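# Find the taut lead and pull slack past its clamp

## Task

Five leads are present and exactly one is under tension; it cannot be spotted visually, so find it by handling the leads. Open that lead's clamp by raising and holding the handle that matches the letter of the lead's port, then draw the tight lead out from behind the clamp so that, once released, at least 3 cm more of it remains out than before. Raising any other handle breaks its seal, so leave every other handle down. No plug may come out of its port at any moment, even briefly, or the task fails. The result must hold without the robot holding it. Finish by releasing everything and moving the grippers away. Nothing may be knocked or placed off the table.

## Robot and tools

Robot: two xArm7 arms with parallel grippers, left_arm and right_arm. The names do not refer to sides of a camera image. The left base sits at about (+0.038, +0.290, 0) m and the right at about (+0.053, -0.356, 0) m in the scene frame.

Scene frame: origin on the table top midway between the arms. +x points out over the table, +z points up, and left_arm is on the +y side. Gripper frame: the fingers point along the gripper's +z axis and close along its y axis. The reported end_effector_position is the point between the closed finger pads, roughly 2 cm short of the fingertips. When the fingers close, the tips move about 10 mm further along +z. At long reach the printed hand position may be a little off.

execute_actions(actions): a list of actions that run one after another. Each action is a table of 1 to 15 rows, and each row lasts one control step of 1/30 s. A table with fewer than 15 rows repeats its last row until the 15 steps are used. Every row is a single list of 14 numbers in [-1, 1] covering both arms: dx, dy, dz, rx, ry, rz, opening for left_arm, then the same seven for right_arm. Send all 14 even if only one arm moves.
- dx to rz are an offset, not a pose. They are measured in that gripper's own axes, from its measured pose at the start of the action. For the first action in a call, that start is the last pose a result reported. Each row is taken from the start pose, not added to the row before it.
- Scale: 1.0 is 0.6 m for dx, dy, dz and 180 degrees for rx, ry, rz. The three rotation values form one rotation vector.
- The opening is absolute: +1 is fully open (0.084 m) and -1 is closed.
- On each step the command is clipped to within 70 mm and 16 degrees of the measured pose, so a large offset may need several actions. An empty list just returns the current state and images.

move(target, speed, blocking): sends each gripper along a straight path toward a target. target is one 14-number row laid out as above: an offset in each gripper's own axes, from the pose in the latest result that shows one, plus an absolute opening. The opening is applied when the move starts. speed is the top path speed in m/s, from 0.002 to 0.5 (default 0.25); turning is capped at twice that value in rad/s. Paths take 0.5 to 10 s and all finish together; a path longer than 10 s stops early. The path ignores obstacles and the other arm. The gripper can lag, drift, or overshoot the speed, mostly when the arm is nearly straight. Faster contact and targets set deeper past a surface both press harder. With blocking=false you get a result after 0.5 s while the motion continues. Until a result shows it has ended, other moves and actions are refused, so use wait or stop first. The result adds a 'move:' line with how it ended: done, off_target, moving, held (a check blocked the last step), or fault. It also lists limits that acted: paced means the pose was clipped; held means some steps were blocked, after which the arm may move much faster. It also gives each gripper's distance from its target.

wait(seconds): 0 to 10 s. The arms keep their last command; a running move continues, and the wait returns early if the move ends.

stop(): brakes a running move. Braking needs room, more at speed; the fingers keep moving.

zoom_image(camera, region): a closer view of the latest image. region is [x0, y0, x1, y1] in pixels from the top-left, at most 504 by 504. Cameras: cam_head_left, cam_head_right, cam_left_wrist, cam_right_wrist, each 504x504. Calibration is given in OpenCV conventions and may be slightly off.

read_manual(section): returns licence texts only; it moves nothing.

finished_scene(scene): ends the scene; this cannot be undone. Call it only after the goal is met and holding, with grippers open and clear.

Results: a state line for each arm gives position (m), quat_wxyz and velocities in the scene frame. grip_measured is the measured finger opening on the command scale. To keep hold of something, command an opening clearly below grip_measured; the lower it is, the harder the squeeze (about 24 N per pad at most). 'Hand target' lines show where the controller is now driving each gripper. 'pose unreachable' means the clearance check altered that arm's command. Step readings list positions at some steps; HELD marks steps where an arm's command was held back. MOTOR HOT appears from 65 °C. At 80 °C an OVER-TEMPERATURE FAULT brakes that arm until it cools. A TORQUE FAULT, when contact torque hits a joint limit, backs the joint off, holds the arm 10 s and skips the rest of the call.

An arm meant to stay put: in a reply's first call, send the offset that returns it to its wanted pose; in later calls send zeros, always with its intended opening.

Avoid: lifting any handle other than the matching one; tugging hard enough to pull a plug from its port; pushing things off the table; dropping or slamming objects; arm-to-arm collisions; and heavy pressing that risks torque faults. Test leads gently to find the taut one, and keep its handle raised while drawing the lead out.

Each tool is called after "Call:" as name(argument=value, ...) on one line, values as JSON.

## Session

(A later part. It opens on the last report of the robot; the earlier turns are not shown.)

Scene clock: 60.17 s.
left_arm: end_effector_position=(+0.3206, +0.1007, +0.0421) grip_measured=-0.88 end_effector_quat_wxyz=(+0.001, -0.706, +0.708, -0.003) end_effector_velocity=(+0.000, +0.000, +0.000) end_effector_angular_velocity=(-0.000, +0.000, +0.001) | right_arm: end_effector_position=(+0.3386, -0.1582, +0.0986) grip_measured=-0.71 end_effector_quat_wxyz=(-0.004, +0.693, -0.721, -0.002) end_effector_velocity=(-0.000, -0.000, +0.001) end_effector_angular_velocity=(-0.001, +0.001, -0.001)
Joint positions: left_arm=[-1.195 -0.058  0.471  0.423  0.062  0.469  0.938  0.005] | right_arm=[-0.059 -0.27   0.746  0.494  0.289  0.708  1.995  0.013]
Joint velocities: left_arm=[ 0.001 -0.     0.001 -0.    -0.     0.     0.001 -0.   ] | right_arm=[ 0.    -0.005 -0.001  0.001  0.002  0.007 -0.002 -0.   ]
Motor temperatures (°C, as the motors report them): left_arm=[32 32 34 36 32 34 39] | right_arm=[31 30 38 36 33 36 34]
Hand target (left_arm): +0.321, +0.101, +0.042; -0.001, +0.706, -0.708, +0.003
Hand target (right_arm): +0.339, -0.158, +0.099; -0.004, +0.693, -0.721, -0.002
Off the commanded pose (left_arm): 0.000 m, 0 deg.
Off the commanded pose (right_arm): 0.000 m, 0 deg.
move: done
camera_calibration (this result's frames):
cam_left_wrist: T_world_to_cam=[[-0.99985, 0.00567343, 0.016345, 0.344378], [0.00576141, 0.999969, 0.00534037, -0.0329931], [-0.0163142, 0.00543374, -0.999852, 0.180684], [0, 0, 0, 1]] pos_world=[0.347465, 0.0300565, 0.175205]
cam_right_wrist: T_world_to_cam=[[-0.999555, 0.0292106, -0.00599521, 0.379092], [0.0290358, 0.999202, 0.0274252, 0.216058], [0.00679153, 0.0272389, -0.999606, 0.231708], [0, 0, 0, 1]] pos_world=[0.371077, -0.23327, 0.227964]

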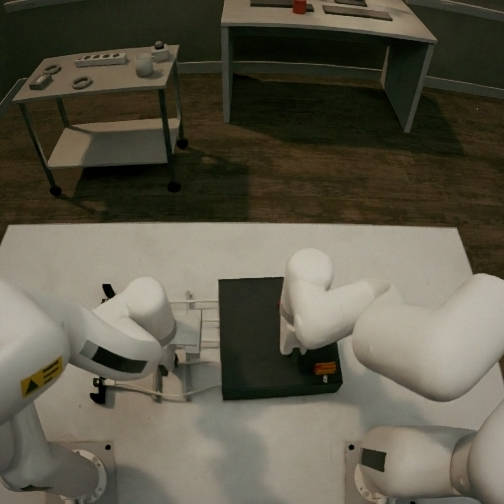

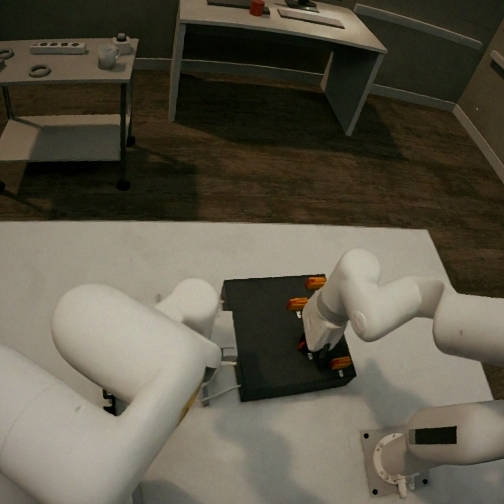

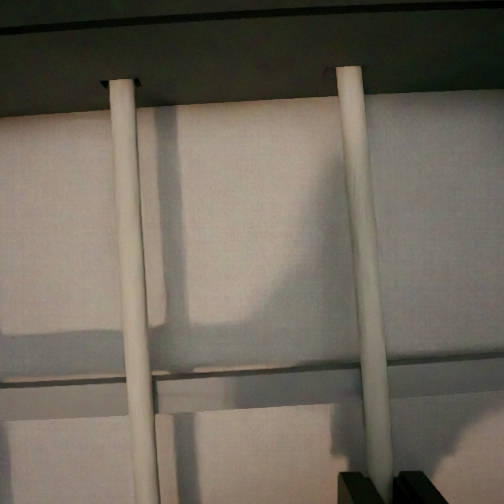

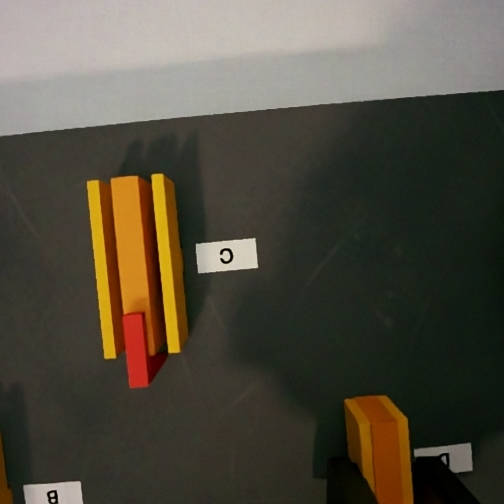

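Call:
move(target=[0,0,0,0,0,0,-1,0,0,0.016,0,0,0,-0.4], speed=0.015)

Call:
move(target=[0,0,0,0,0,0,-1,0,0,0,0,0,0,-0.66])

Call:
move(target=[0,0,0,0,0,0,-1,0,0,-0.015,0,0,0,-0.66], speed=0.005)

Scene clock: 61.63 s.
left_arm: end_effector_position=(+0.3206, +0.1007, +0.0421) grip_measured=-0.88 end_effector_quat_wxyz=(+0.001, -0.706, +0.708, -0.003) end_effector_velocity=(+0.000, -0.000, +0.000) end_effector_angular_velocity=(-0.000, -0.001, -0.000) | right_arm: end_effector_position=(+0.3386, -0.1581, +0.0894) grip_measured=-0.42 end_effector_quat_wxyz=(-0.004, +0.693, -0.721, -0.002) end_effector_velocity=(+0.001, +0.000, -0.002) end_effector_angular_velocity=(+0.001, -0.002, -0.001)
Joint positions: left_arm=[-1.195 -0.058  0.471  0.423  0.062  0.469  0.938  0.005] | right_arm=[-0.069 -0.239  0.759  0.484  0.273  0.67   2.009  0.026]
Joint velocities: left_arm=[-0.    -0.     0.    -0.     0.001 -0.001 -0.    -0.   ] | right_arm=[-0.003  0.01   0.004 -0.002 -0.007 -0.013  0.007  0.   ]
Motor temperatures (°C, as the motors report them): left_arm=[32 32 34 36 32 34 39] | right_arm=[31 30 38 36 33 36 34]
Hand target (left_arm): +0.321, +0.101, +0.042; -0.001, +0.706, -0.708, +0.003
Hand target (right_arm): +0.339, -0.158, +0.089; -0.004, +0.693, -0.721, -0.002
Off the commanded pose (left_arm): 0.000 m, 0 deg.
Off the commanded pose (right_arm): 0.000 m, 0 deg.
move: done
camera_calibration (this result's frames):
cam_left_wrist: T_world_to_cam=[[-0.99985, 0.00567383, 0.0163448, 0.344378], [0.0057618, 0.999969, 0.00534017, -0.0329931], [-0.016314, 0.00543355, -0.999852, 0.180684], [0, 0, 0, 1]] pos_world=[0.347465, 0.0300564, 0.175205]
cam_right_wrist: T_world_to_cam=[[-0.999559, 0.0290825, -0.00595303, 0.378961], [0.0289069, 0.999198, 0.0277114, 0.216195], [0.00675417, 0.0275271, -0.999598, 0.222556], [0, 0, 0, 1]] pos_world=[0.371041, -0.233169, 0.218731]

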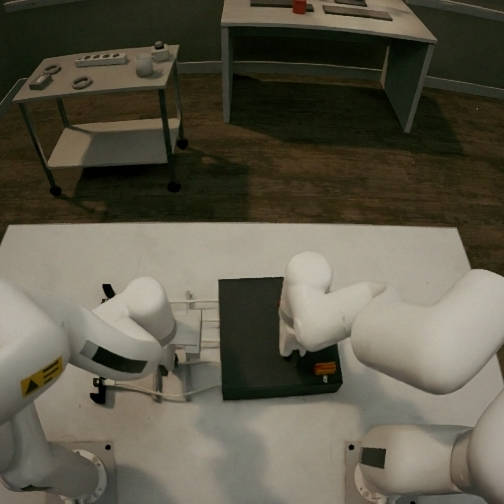

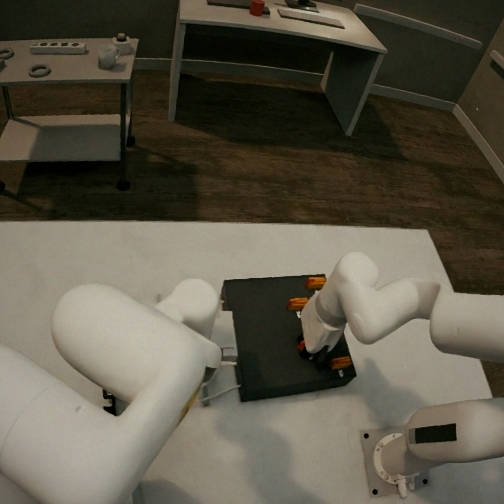

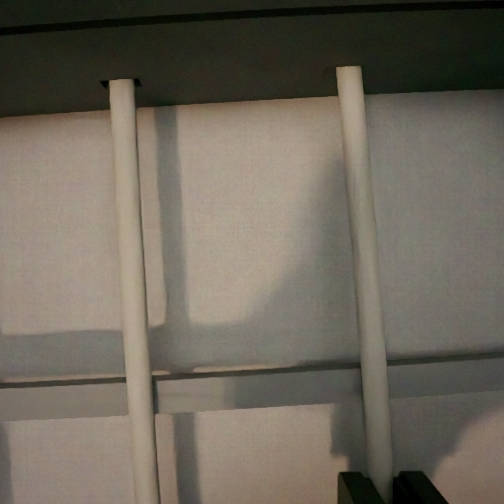

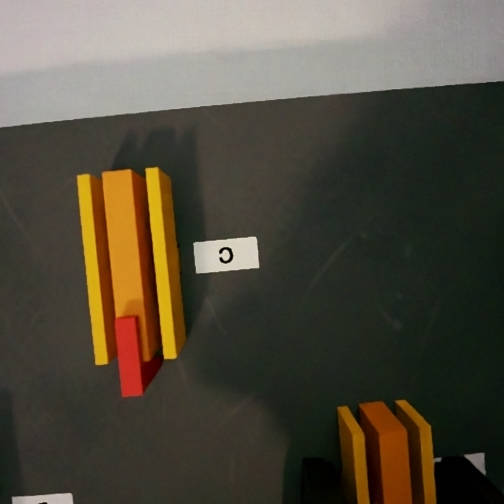

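Scene clock: 62.13 s.
left_arm: end_effector_position=(+0.3206, +0.1007, +0.0421) grip_measured=-0.88 end_effector_quat_wxyz=(+0.001, -0.706, +0.708, -0.003) end_effector_velocity=(+0.000, -0.000, +0.000) end_effector_angular_velocity=(-0.000, -0.000, -0.001) | right_arm: end_effector_position=(+0.3385, -0.1581, +0.0893) grip_measured=-0.68 end_effector_quat_wxyz=(-0.004, +0.693, -0.721, -0.002) end_effector_velocity=(-0.000, -0.000, -0.000) end_effector_angular_velocity=(-0.000, +0.001, -0.000)
Joint positions: left_arm=[-1.195 -0.058  0.471  0.423  0.062  0.469  0.938  0.005] | right_arm=[-0.069 -0.239  0.759  0.484  0.273  0.67   2.009  0.014]
Joint velocities: left_arm=[-0.    -0.     0.    -0.    -0.    -0.001  0.001  0.   ] | right_arm=[-0.     0.     0.     0.     0.     0.001 -0.    -0.   ]
Motor temperatures (°C, as the motors report them): left_arm=[32 32 34 36 32 34 39] | right_arm=[31 30 38 36 33 36 34]
Hand target (left_arm): +0.321, +0.101, +0.042; -0.001, +0.706, -0.708, +0.003
Hand target (right_arm): +0.339, -0.158, +0.089; -0.004, +0.693, -0.721, -0.002
Off the commanded pose (left_arm): 0.000 m, 0 deg.
Off the commanded pose (right_arm): 0.000 m, 0 deg.
move: done
camera_calibration (this result's frames):
cam_left_wrist: T_world_to_cam=[[-0.99985, 0.00567378, 0.0163448, 0.344378], [0.00576175, 0.999969, 0.00534014, -0.0329931], [-0.016314, 0.00543351, -0.999852, 0.180684], [0, 0, 0, 1]] pos_world=[0.347465, 0.0300564, 0.175205]
cam_right_wrist: T_world_to_cam=[[-0.999564, 0.0289566, -0.00576187, 0.37884], [0.0287868, 0.999204, 0.0276343, 0.216244], [0.00655747, 0.0274564, -0.999601, 0.222542], [0, 0, 0, 1]] pos_world=[0.370991, -0.233152, 0.21866]

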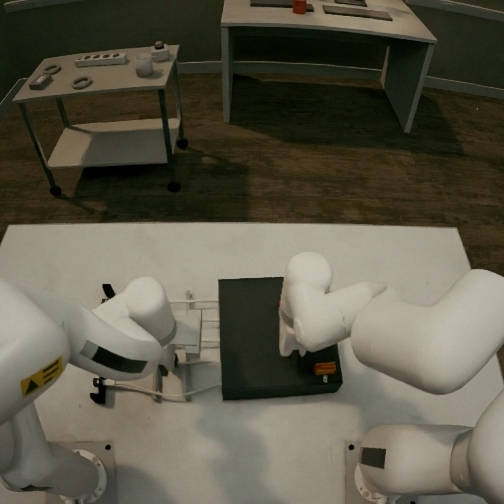

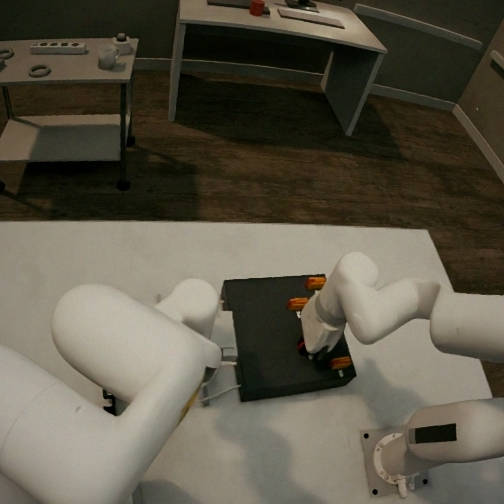

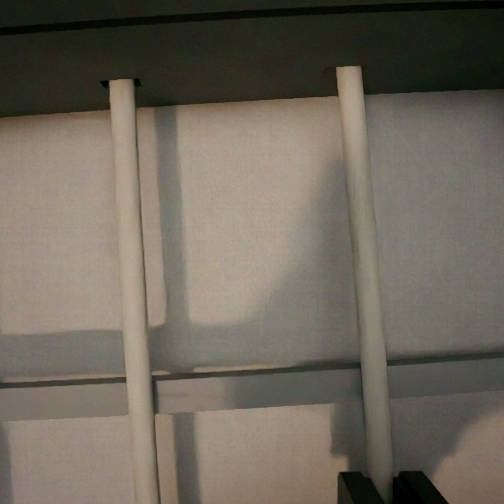

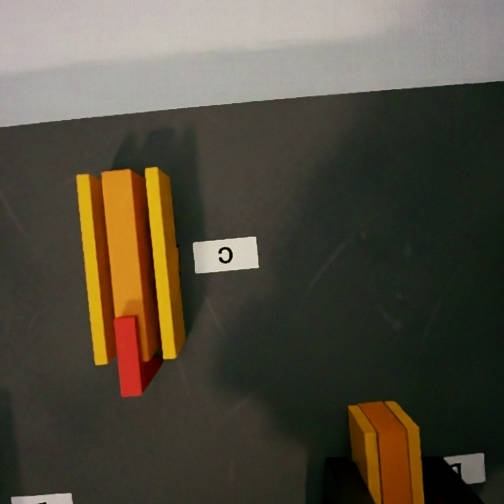

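Scene clock: 64.17 s.
left_arm: end_effector_position=(+0.3206, +0.1007, +0.0421) grip_measured=-0.88 end_effector_quat_wxyz=(+0.001, -0.706, +0.708, -0.003) end_effector_velocity=(-0.000, -0.000, -0.000) end_effector_angular_velocity=(+0.000, +0.000, -0.000) | right_arm: end_effector_position=(+0.3385, -0.1582, +0.0981) grip_measured=-0.68 end_effector_quat_wxyz=(-0.004, +0.693, -0.721, -0.002) end_effector_velocity=(-0.000, -0.000, +0.001) end_effector_angular_velocity=(-0.000, +0.001, -0.001)
Joint positions: left_arm=[-1.195 -0.058  0.471  0.423  0.062  0.469  0.938  0.005] | right_arm=[-0.059 -0.269  0.746  0.493  0.288  0.707  1.996  0.014]
Joint velocities: left_arm=[-0. -0. -0. -0. -0.  0.  0. -0.] | right_arm=[ 0.    -0.005 -0.002  0.002  0.003  0.008 -0.003 -0.   ]
Motor temperatures (°C, as the motors report them): left_arm=[32 32 34 36 32 34 39] | right_arm=[31 30 38 36 33 36 34]
Hand target (left_arm): +0.321, +0.101, +0.042; -0.001, +0.706, -0.708, +0.003
Hand target (right_arm): +0.339, -0.158, +0.098; -0.004, +0.693, -0.721, -0.002
Off the commanded pose (left_arm): 0.000 m, 0 deg.
Off the commanded pose (right_arm): 0.000 m, 0 deg.
move: done
camera_calibration (this result's frames):
cam_left_wrist: T_world_to_cam=[[-0.99985, 0.00567384, 0.0163448, 0.344378], [0.00576181, 0.999969, 0.00534014, -0.0329931], [-0.016314, 0.00543352, -0.999852, 0.180684], [0, 0, 0, 1]] pos_world=[0.347465, 0.0300564, 0.175205]
cam_right_wrist: T_world_to_cam=[[-0.999561, 0.0290543, -0.00582557, 0.378949], [0.0288841, 0.999206, 0.027441, 0.216107], [0.00661823, 0.0272606, -0.999606, 0.231278], [0, 0, 0, 1]] pos_world=[0.371009, -0.23325, 0.227465]

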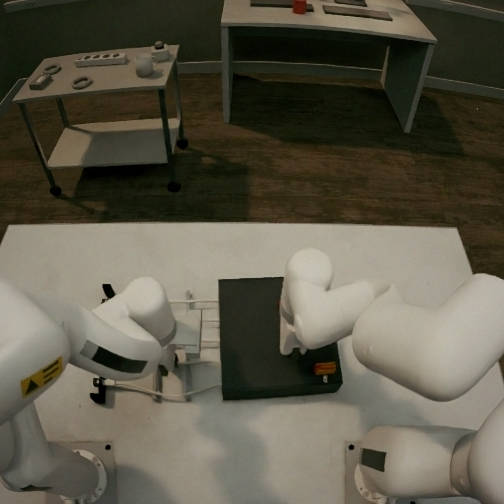

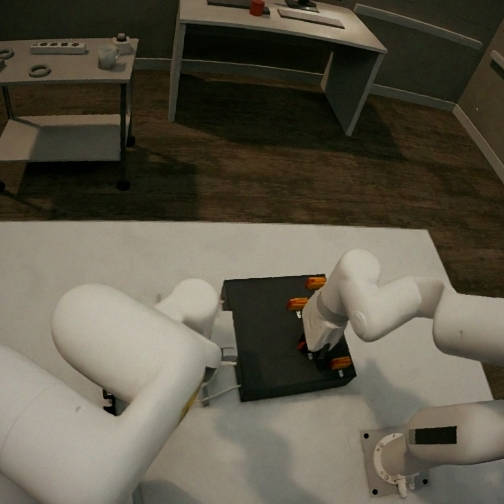

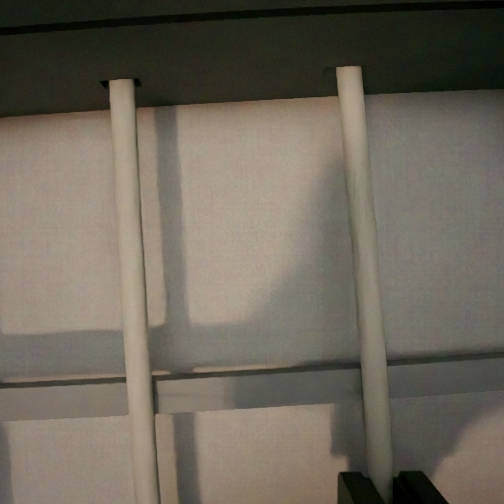

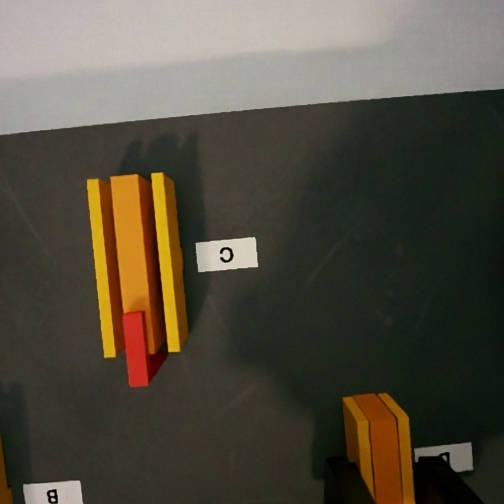

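Call:
execute_actions(actions=[])

Call:
zoom_image(camera="cam_head_left", region=[200,150,440,390])

Scene clock: 65.27 s.
left_arm: end_effector_position=(+0.3206, +0.1007, +0.0421) grip_measured=-0.88 end_effector_quat_wxyz=(+0.001, -0.706, +0.708, -0.003) end_effector_velocity=(-0.000, -0.000, +0.000) end_effector_angular_velocity=(+0.000, -0.000, -0.001) | right_arm: end_effector_position=(+0.3386, -0.1582, +0.0983) grip_measured=-0.68 end_effector_quat_wxyz=(-0.004, +0.693, -0.721, -0.002) end_effector_velocity=(+0.000, -0.000, +0.000) end_effector_angular_velocity=(+0.000, -0.000, -0.003)
Joint positions: left_arm=[-1.195 -0.058  0.471  0.423  0.062  0.469  0.938  0.005] | right_arm=[-0.059 -0.269  0.746  0.493  0.289  0.707  1.996  0.014]
Joint velocities: left_arm=[-0.  0. -0.  0.  0.  0. -0.  0.] | right_arm=[-0.001 -0.    -0.001  0.     0.     0.     0.001 -0.   ]
Motor temperatures (°C, as the motors report them): left_arm=[32 32 34 36 32 34 39] | right_arm=[31 30 38 36 33 36 34]
Hand target (left_arm): +0.321, +0.101, +0.042; -0.001, +0.706, -0.708, +0.003
Hand target (right_arm): +0.339, -0.158, +0.098; -0.004, +0.693, -0.721, -0.002
Off the commanded pose (left_arm): 0.000 m, 0 deg.
Off the commanded pose (right_arm): 0.000 m, 0 deg.
camera_calibration (this result's frames):
cam_left_wrist: T_world_to_cam=[[-0.99985, 0.00567378, 0.0163447, 0.344378], [0.00576175, 0.999969, 0.00534004, -0.032993], [-0.0163139, 0.00543342, -0.999852, 0.180684], [0, 0, 0, 1]] pos_world=[0.347465, 0.0300564, 0.175205]
cam_right_wrist: T_world_to_cam=[[-0.99956, 0.0290726, -0.00585304, 0.378969], [0.0289014, 0.999205, 0.0274596, 0.216098], [0.00664671, 0.0272783, -0.999606, 0.231481], [0, 0, 0, 1]] pos_world=[0.371019, -0.233258, 0.227674]

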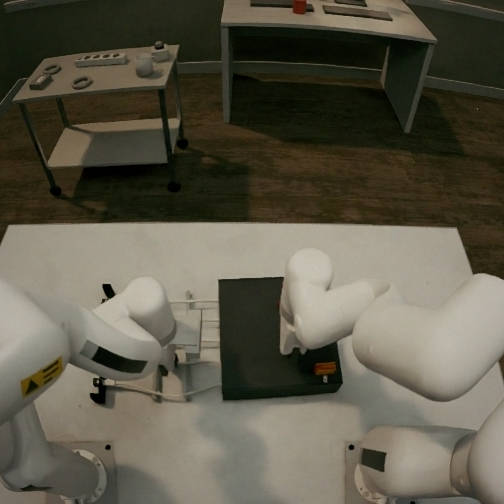

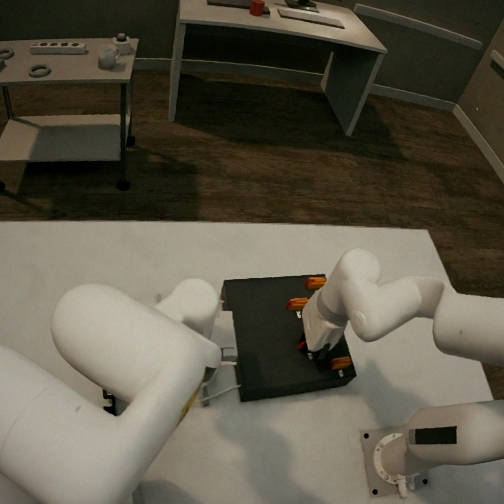

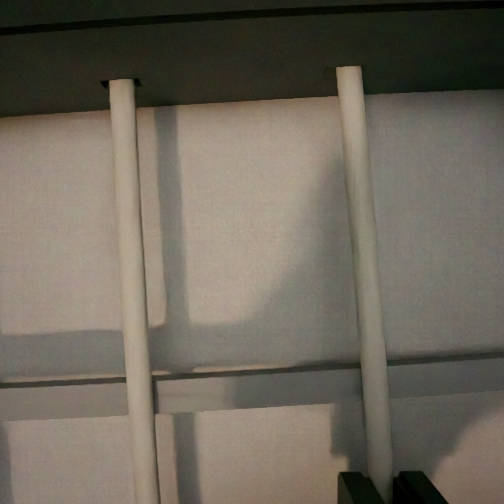

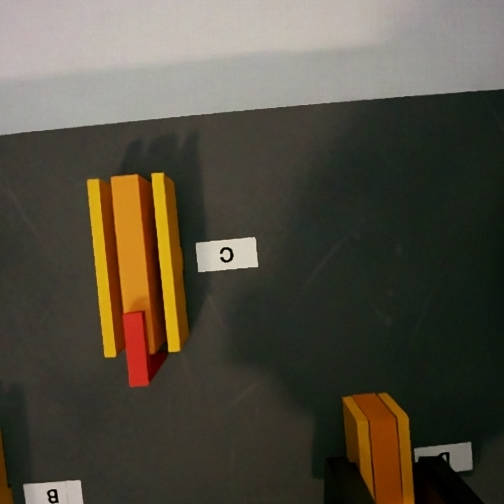

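Region (200, 150, 440, 390) of cam_head_left's 504x504 image, scaled by 2.100, with more detail than that image has.

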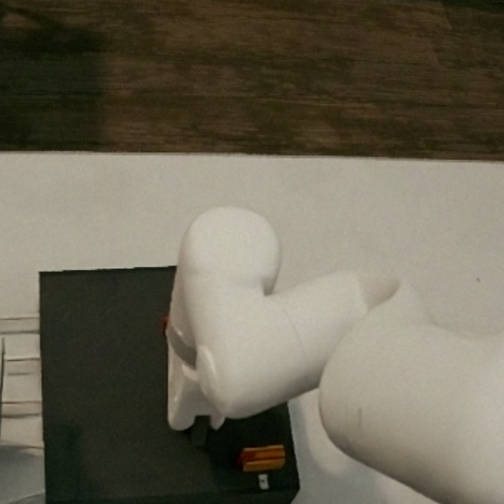

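Call:
move(target=[0,0,0,0,0,0,-1,0.017,0,0,0,0,0,-0.3], speed=0.02)

Call:
move(target=[0,0,0,0,0,0,-1,0,0,0.021,0,0,0,-0.3], speed=0.02)

Call:
move(target=[0,0,0,0,0,0,-1,0,0,0,0,0,0,-1])

Call:
move(target=[0,0,0,0,0,0,-1,0,0,-0.02,0,0,0,-1], speed=0.01)

Scene clock: 66.80 s.
left_arm: end_effector_position=(+0.3206, +0.1007, +0.0421) grip_measured=-0.88 end_effector_quat_wxyz=(+0.001, -0.706, +0.708, -0.003) end_effector_velocity=(-0.000, -0.000, -0.000) end_effector_angular_velocity=(+0.001, +0.000, -0.002) | right_arm: end_effector_position=(+0.3382, -0.1681, +0.0982) grip_measured=-0.32 end_effector_quat_wxyz=(-0.004, +0.693, -0.721, -0.002) end_effector_velocity=(-0.000, -0.003, +0.000) end_effector_angular_velocity=(+0.000, +0.000, -0.000)
Joint positions: left_arm=[-1.195 -0.058  0.471  0.423  0.062  0.469  0.938  0.005] | right_arm=[-0.058 -0.29   0.724  0.475  0.302  0.71   1.963  0.03 ]
Joint velocities: left_arm=[-0.    -0.    -0.     0.     0.001  0.001  0.001 -0.   ] | right_arm=[ 0.    -0.006 -0.007 -0.005  0.004  0.002 -0.01   0.   ]
Motor temperatures (°C, as the motors report them): left_arm=[32 32 34 36 32 34 39] | right_arm=[31 30 38 36 33 36 34]
Hand target (left_arm): +0.321, +0.101, +0.042; -0.001, +0.706, -0.708, +0.003
Hand target (right_arm): +0.338, -0.168, +0.098; -0.004, +0.693, -0.721, -0.002
Off the commanded pose (left_arm): 0.000 m, 0 deg.
Off the commanded pose (right_arm): 0.000 m, 0 deg.
move: done
camera_calibration (this result's frames):
cam_left_wrist: T_world_to_cam=[[-0.99985, 0.00567383, 0.0163448, 0.344378], [0.0057618, 0.999969, 0.00534013, -0.0329931], [-0.016314, 0.00543351, -0.999852, 0.180684], [0, 0, 0, 1]] pos_world=[0.347465, 0.0300564, 0.175205]
cam_right_wrist: T_world_to_cam=[[-0.999559, 0.0291219, -0.00583713, 0.378858], [0.0289526, 0.99921, 0.0272355, 0.226007], [0.00662566, 0.0270544, -0.999612, 0.231624], [0, 0, 0, 1]] pos_world=[0.370612, -0.243128, 0.22759]

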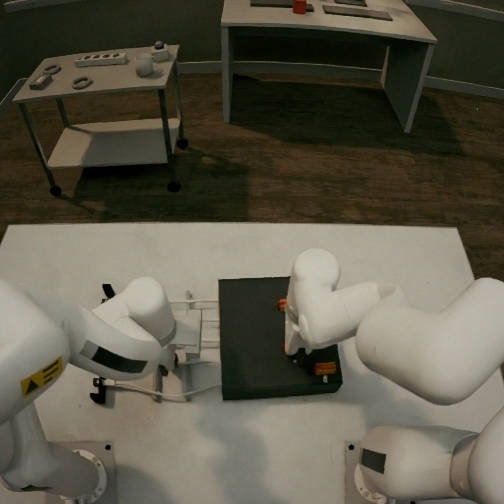

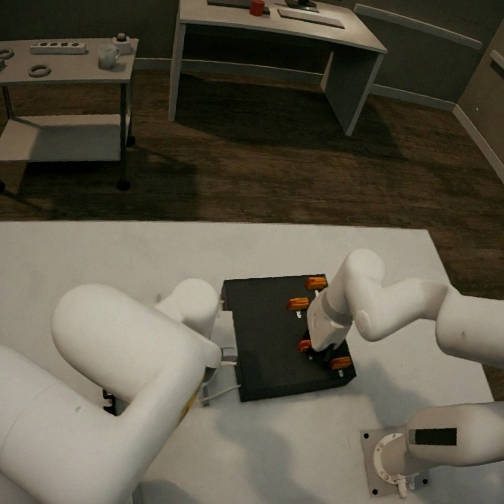

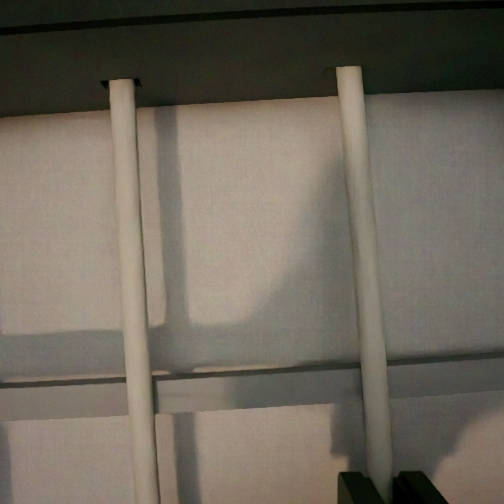

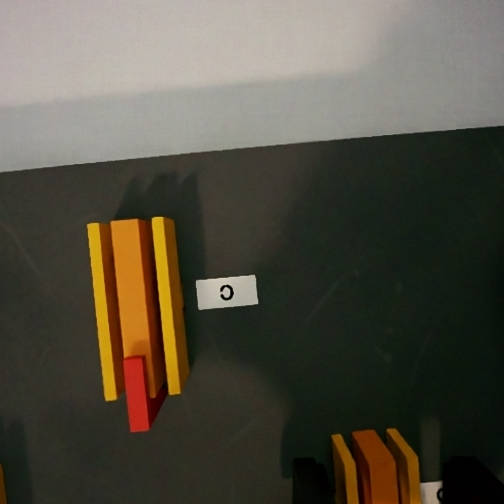

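Scene clock: 67.73 s.
left_arm: end_effector_position=(+0.3206, +0.1007, +0.0421) grip_measured=-0.88 end_effector_quat_wxyz=(+0.001, -0.706, +0.708, -0.003) end_effector_velocity=(+0.000, +0.000, +0.000) end_effector_angular_velocity=(+0.001, +0.000, +0.000) | right_arm: end_effector_position=(+0.3390, -0.1675, +0.0870) grip_measured=-0.32 end_effector_quat_wxyz=(-0.005, +0.693, -0.721, -0.001) end_effector_velocity=(+0.003, +0.001, -0.001) end_effector_angular_velocity=(+0.002, -0.007, -0.003)
Joint positions: left_arm=[-1.195 -0.058  0.471  0.423  0.062  0.469  0.938  0.005] | right_arm=[-0.07  -0.25   0.741  0.464  0.283  0.66   1.979  0.03 ]
Joint velocities: left_arm=[ 0.    -0.     0.    -0.     0.001  0.001 -0.001  0.   ] | right_arm=[-0.005  0.011  0.003  0.002 -0.009 -0.016  0.008  0.   ]
Motor temperatures (°C, as the motors report them): left_arm=[32 32 34 36 32 34 39] | right_arm=[31 30 38 36 33 36 34]
Hand target (left_arm): +0.321, +0.101, +0.042; -0.001, +0.706, -0.708, +0.003
Hand target (right_arm): +0.338, -0.168, +0.086; -0.004, +0.693, -0.721, -0.002
Off the commanded pose (left_arm): 0.000 m, 0 deg.
Off the commanded pose (right_arm): 0.002 m, 0 deg.
move: done
camera_calibration (this result's frames):
cam_left_wrist: T_world_to_cam=[[-0.99985, 0.00567362, 0.0163449, 0.344378], [0.00576159, 0.999969, 0.00534017, -0.032993], [-0.0163141, 0.00543354, -0.999852, 0.180684], [0, 0, 0, 1]] pos_world=[0.347465, 0.0300564, 0.175205]
cam_right_wrist: T_world_to_cam=[[-0.999547, 0.0289404, -0.00827366, 0.379758], [0.0286934, 0.99918, 0.0285597, 0.22564], [0.00909341, 0.0283094, -0.999558, 0.219765], [0, 0, 0, 1]] pos_world=[0.371114, -0.242666, 0.216366]

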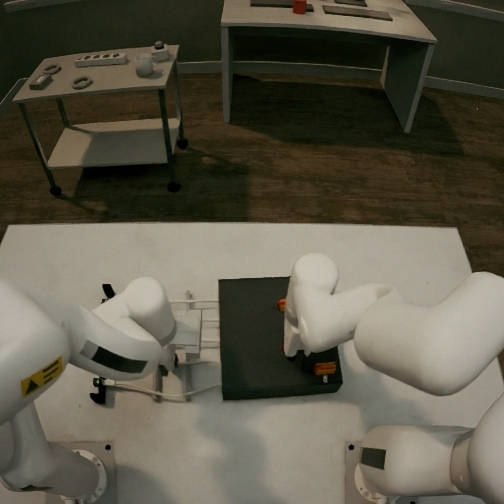

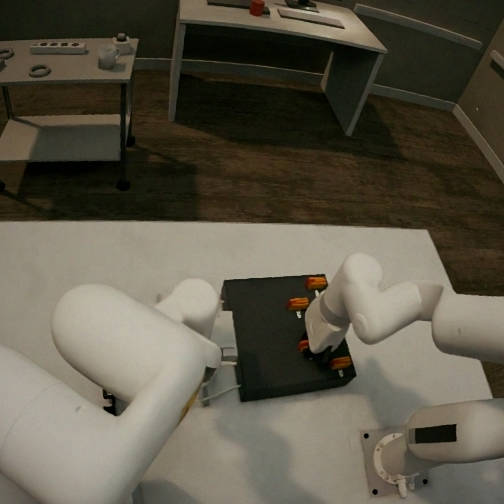

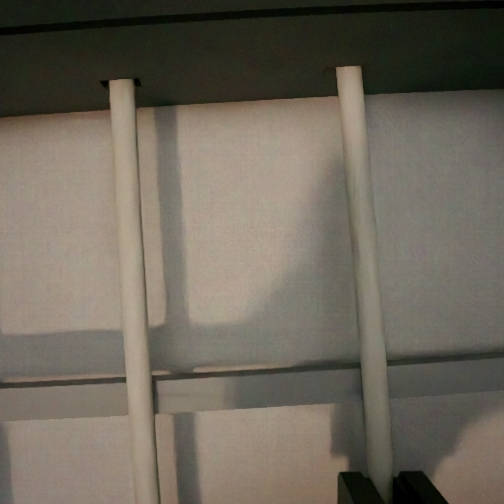

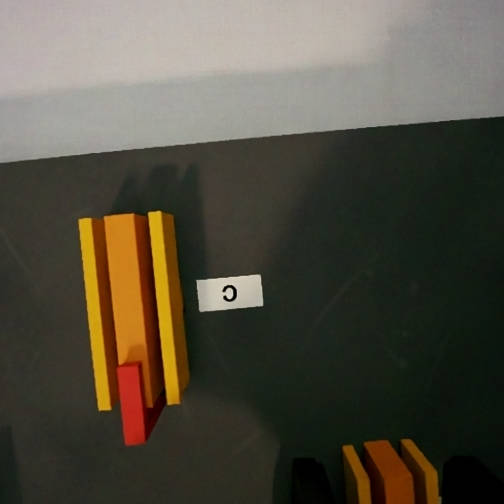

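Scene clock: 68.23 s.
left_arm: end_effector_position=(+0.3206, +0.1007, +0.0421) grip_measured=-0.88 end_effector_quat_wxyz=(+0.001, -0.706, +0.708, -0.003) end_effector_velocity=(+0.000, -0.000, +0.000) end_effector_angular_velocity=(-0.001, -0.001, +0.001) | right_arm: end_effector_position=(+0.3388, -0.1671, +0.0871) grip_measured=-0.70 end_effector_quat_wxyz=(-0.005, +0.694, -0.720, -0.001) end_effector_velocity=(+0.001, -0.000, +0.000) end_effector_angular_velocity=(+0.001, -0.002, -0.004)
Joint positions: left_arm=[-1.195 -0.058  0.471  0.423  0.062  0.469  0.938  0.005] | right_arm=[-0.069 -0.25   0.742  0.464  0.283  0.661  1.979  0.013]
Joint velocities: left_arm=[ 0.001 -0.    -0.001 -0.    -0.001 -0.001 -0.001  0.   ] | right_arm=[-0.001 -0.001 -0.001 -0.     0.001 -0.002  0.001  0.   ]
Motor temperatures (°C, as the motors report them): left_arm=[32 32 34 36 32 34 39] | right_arm=[31 30 38 36 33 36 34]
Hand target (left_arm): +0.321, +0.101, +0.042; -0.001, +0.706, -0.708, +0.003
Hand target (right_arm): +0.339, -0.167, +0.087; -0.005, +0.693, -0.721, -0.001
Off the commanded pose (left_arm): 0.000 m, 0 deg.
Off the commanded pose (right_arm): 0.000 m, 0 deg.
move: done
camera_calibration (this result's frames):
cam_left_wrist: T_world_to_cam=[[-0.99985, 0.00567373, 0.0163449, 0.344378], [0.0057617, 0.999969, 0.00534015, -0.032993], [-0.0163141, 0.00543352, -0.999852, 0.180685], [0, 0, 0, 1]] pos_world=[0.347465, 0.0300564, 0.175205]
cam_right_wrist: T_world_to_cam=[[-0.999586, 0.0275278, -0.00838207, 0.379382], [0.0272797, 0.999224, 0.028401, 0.22574], [0.00915739, 0.0281606, -0.999561, 0.219876], [0, 0, 0, 1]] pos_world=[0.371053, -0.2422, 0.216549]

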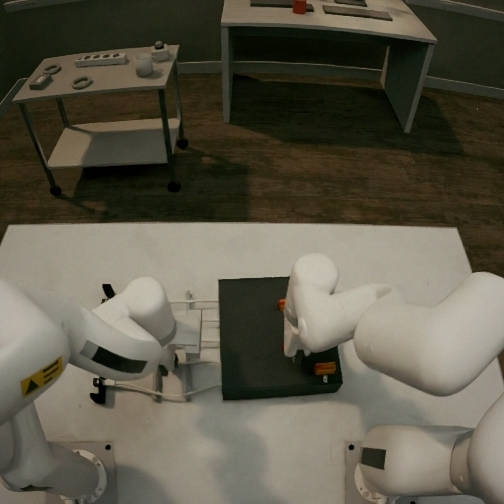

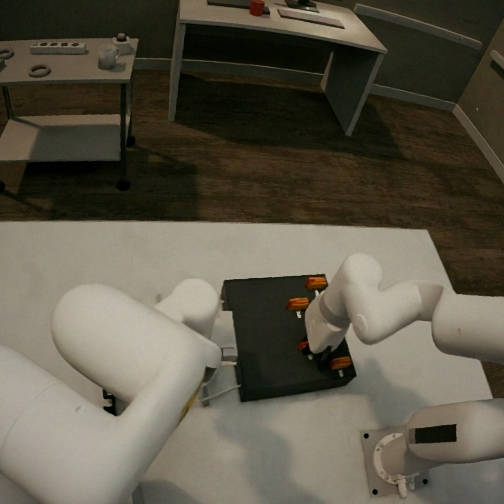

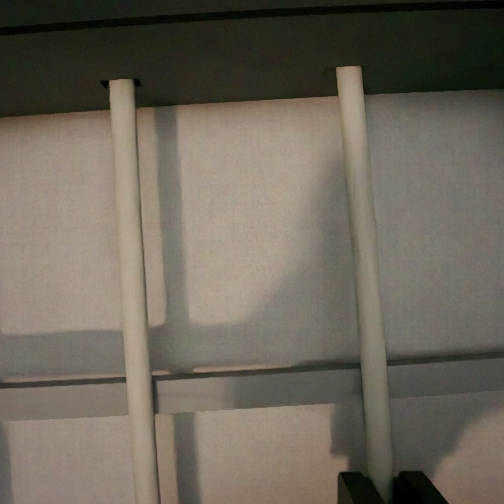

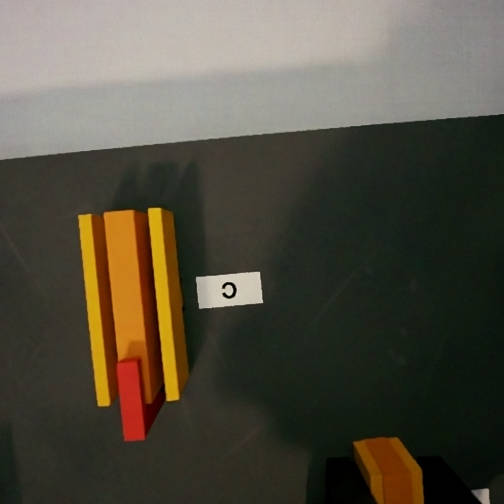

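Scene clock: 69.67 s.
left_arm: end_effector_position=(+0.3206, +0.1007, +0.0421) grip_measured=-0.88 end_effector_quat_wxyz=(+0.001, -0.706, +0.708, -0.003) end_effector_velocity=(+0.000, +0.000, -0.000) end_effector_angular_velocity=(+0.000, +0.000, +0.000) | right_arm: end_effector_position=(+0.3387, -0.1677, +0.0985) grip_measured=-0.71 end_effector_quat_wxyz=(-0.004, +0.693, -0.721, -0.001) end_effector_velocity=(-0.000, +0.001, +0.003) end_effector_angular_velocity=(+0.001, -0.001, +0.003)
Joint positions: left_arm=[-1.195 -0.058  0.471  0.423  0.062  0.469  0.938  0.005] | right_arm=[-0.057 -0.289  0.724  0.476  0.301  0.709  1.963  0.013]
Joint velocities: left_arm=[ 0.    -0.     0.001 -0.     0.     0.001  0.     0.   ] | right_arm=[ 0.005 -0.01  -0.004  0.004  0.005  0.012 -0.004 -0.   ]
Motor temperatures (°C, as the motors report them): left_arm=[32 32 34 36 32 34 39] | right_arm=[31 30 38 36 33 36 34]
Hand target (left_arm): +0.321, +0.101, +0.042; -0.001, +0.706, -0.708, +0.003
Hand target (right_arm): +0.339, -0.167, +0.099; -0.005, +0.694, -0.720, -0.001
Off the commanded pose (left_arm): 0.000 m, 0 deg.
Off the commanded pose (right_arm): 0.001 m, 0 deg.
move: done
camera_calibration (this result's frames):
cam_left_wrist: T_world_to_cam=[[-0.99985, 0.00567362, 0.016345, 0.344378], [0.0057616, 0.999969, 0.00534025, -0.0329931], [-0.0163142, 0.00543363, -0.999852, 0.180685], [0, 0, 0, 1]] pos_world=[0.347465, 0.0300564, 0.175205]
cam_right_wrist: T_world_to_cam=[[-0.999566, 0.0284077, -0.00785494, 0.379494], [0.0281802, 0.999219, 0.0277051, 0.225776], [0.00863584, 0.0274717, -0.999585, 0.231348], [0, 0, 0, 1]] pos_world=[0.370969, -0.242735, 0.227978]

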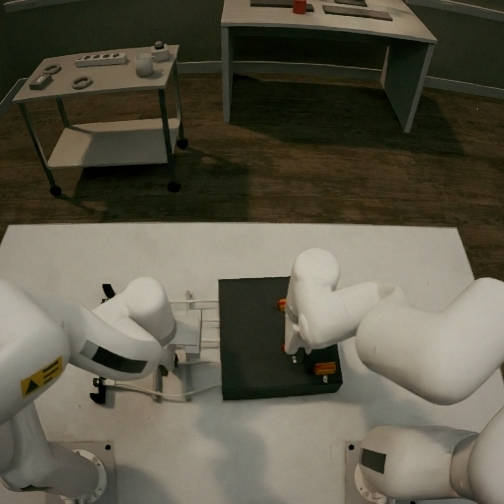

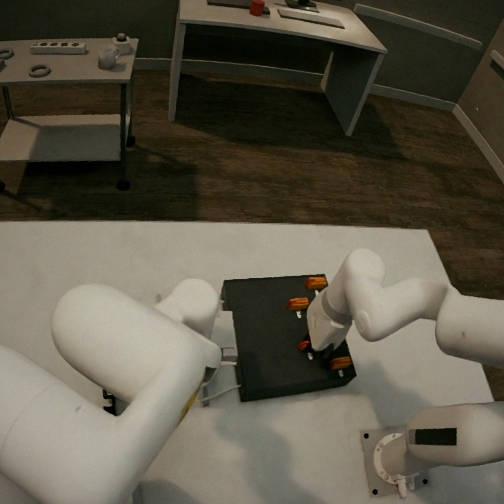

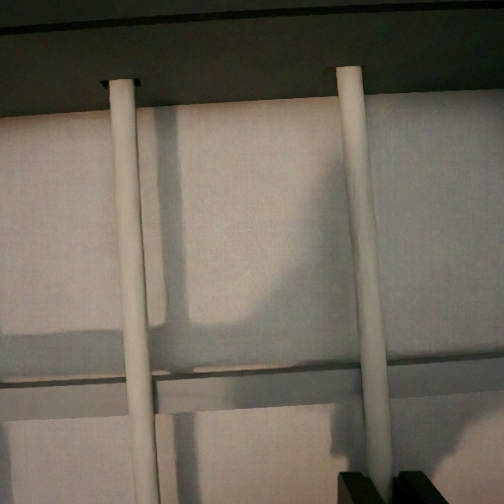

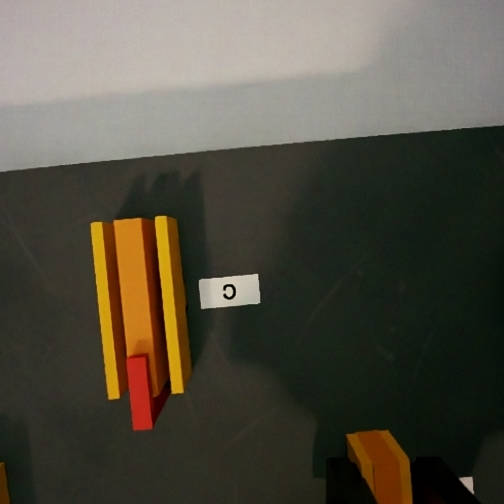

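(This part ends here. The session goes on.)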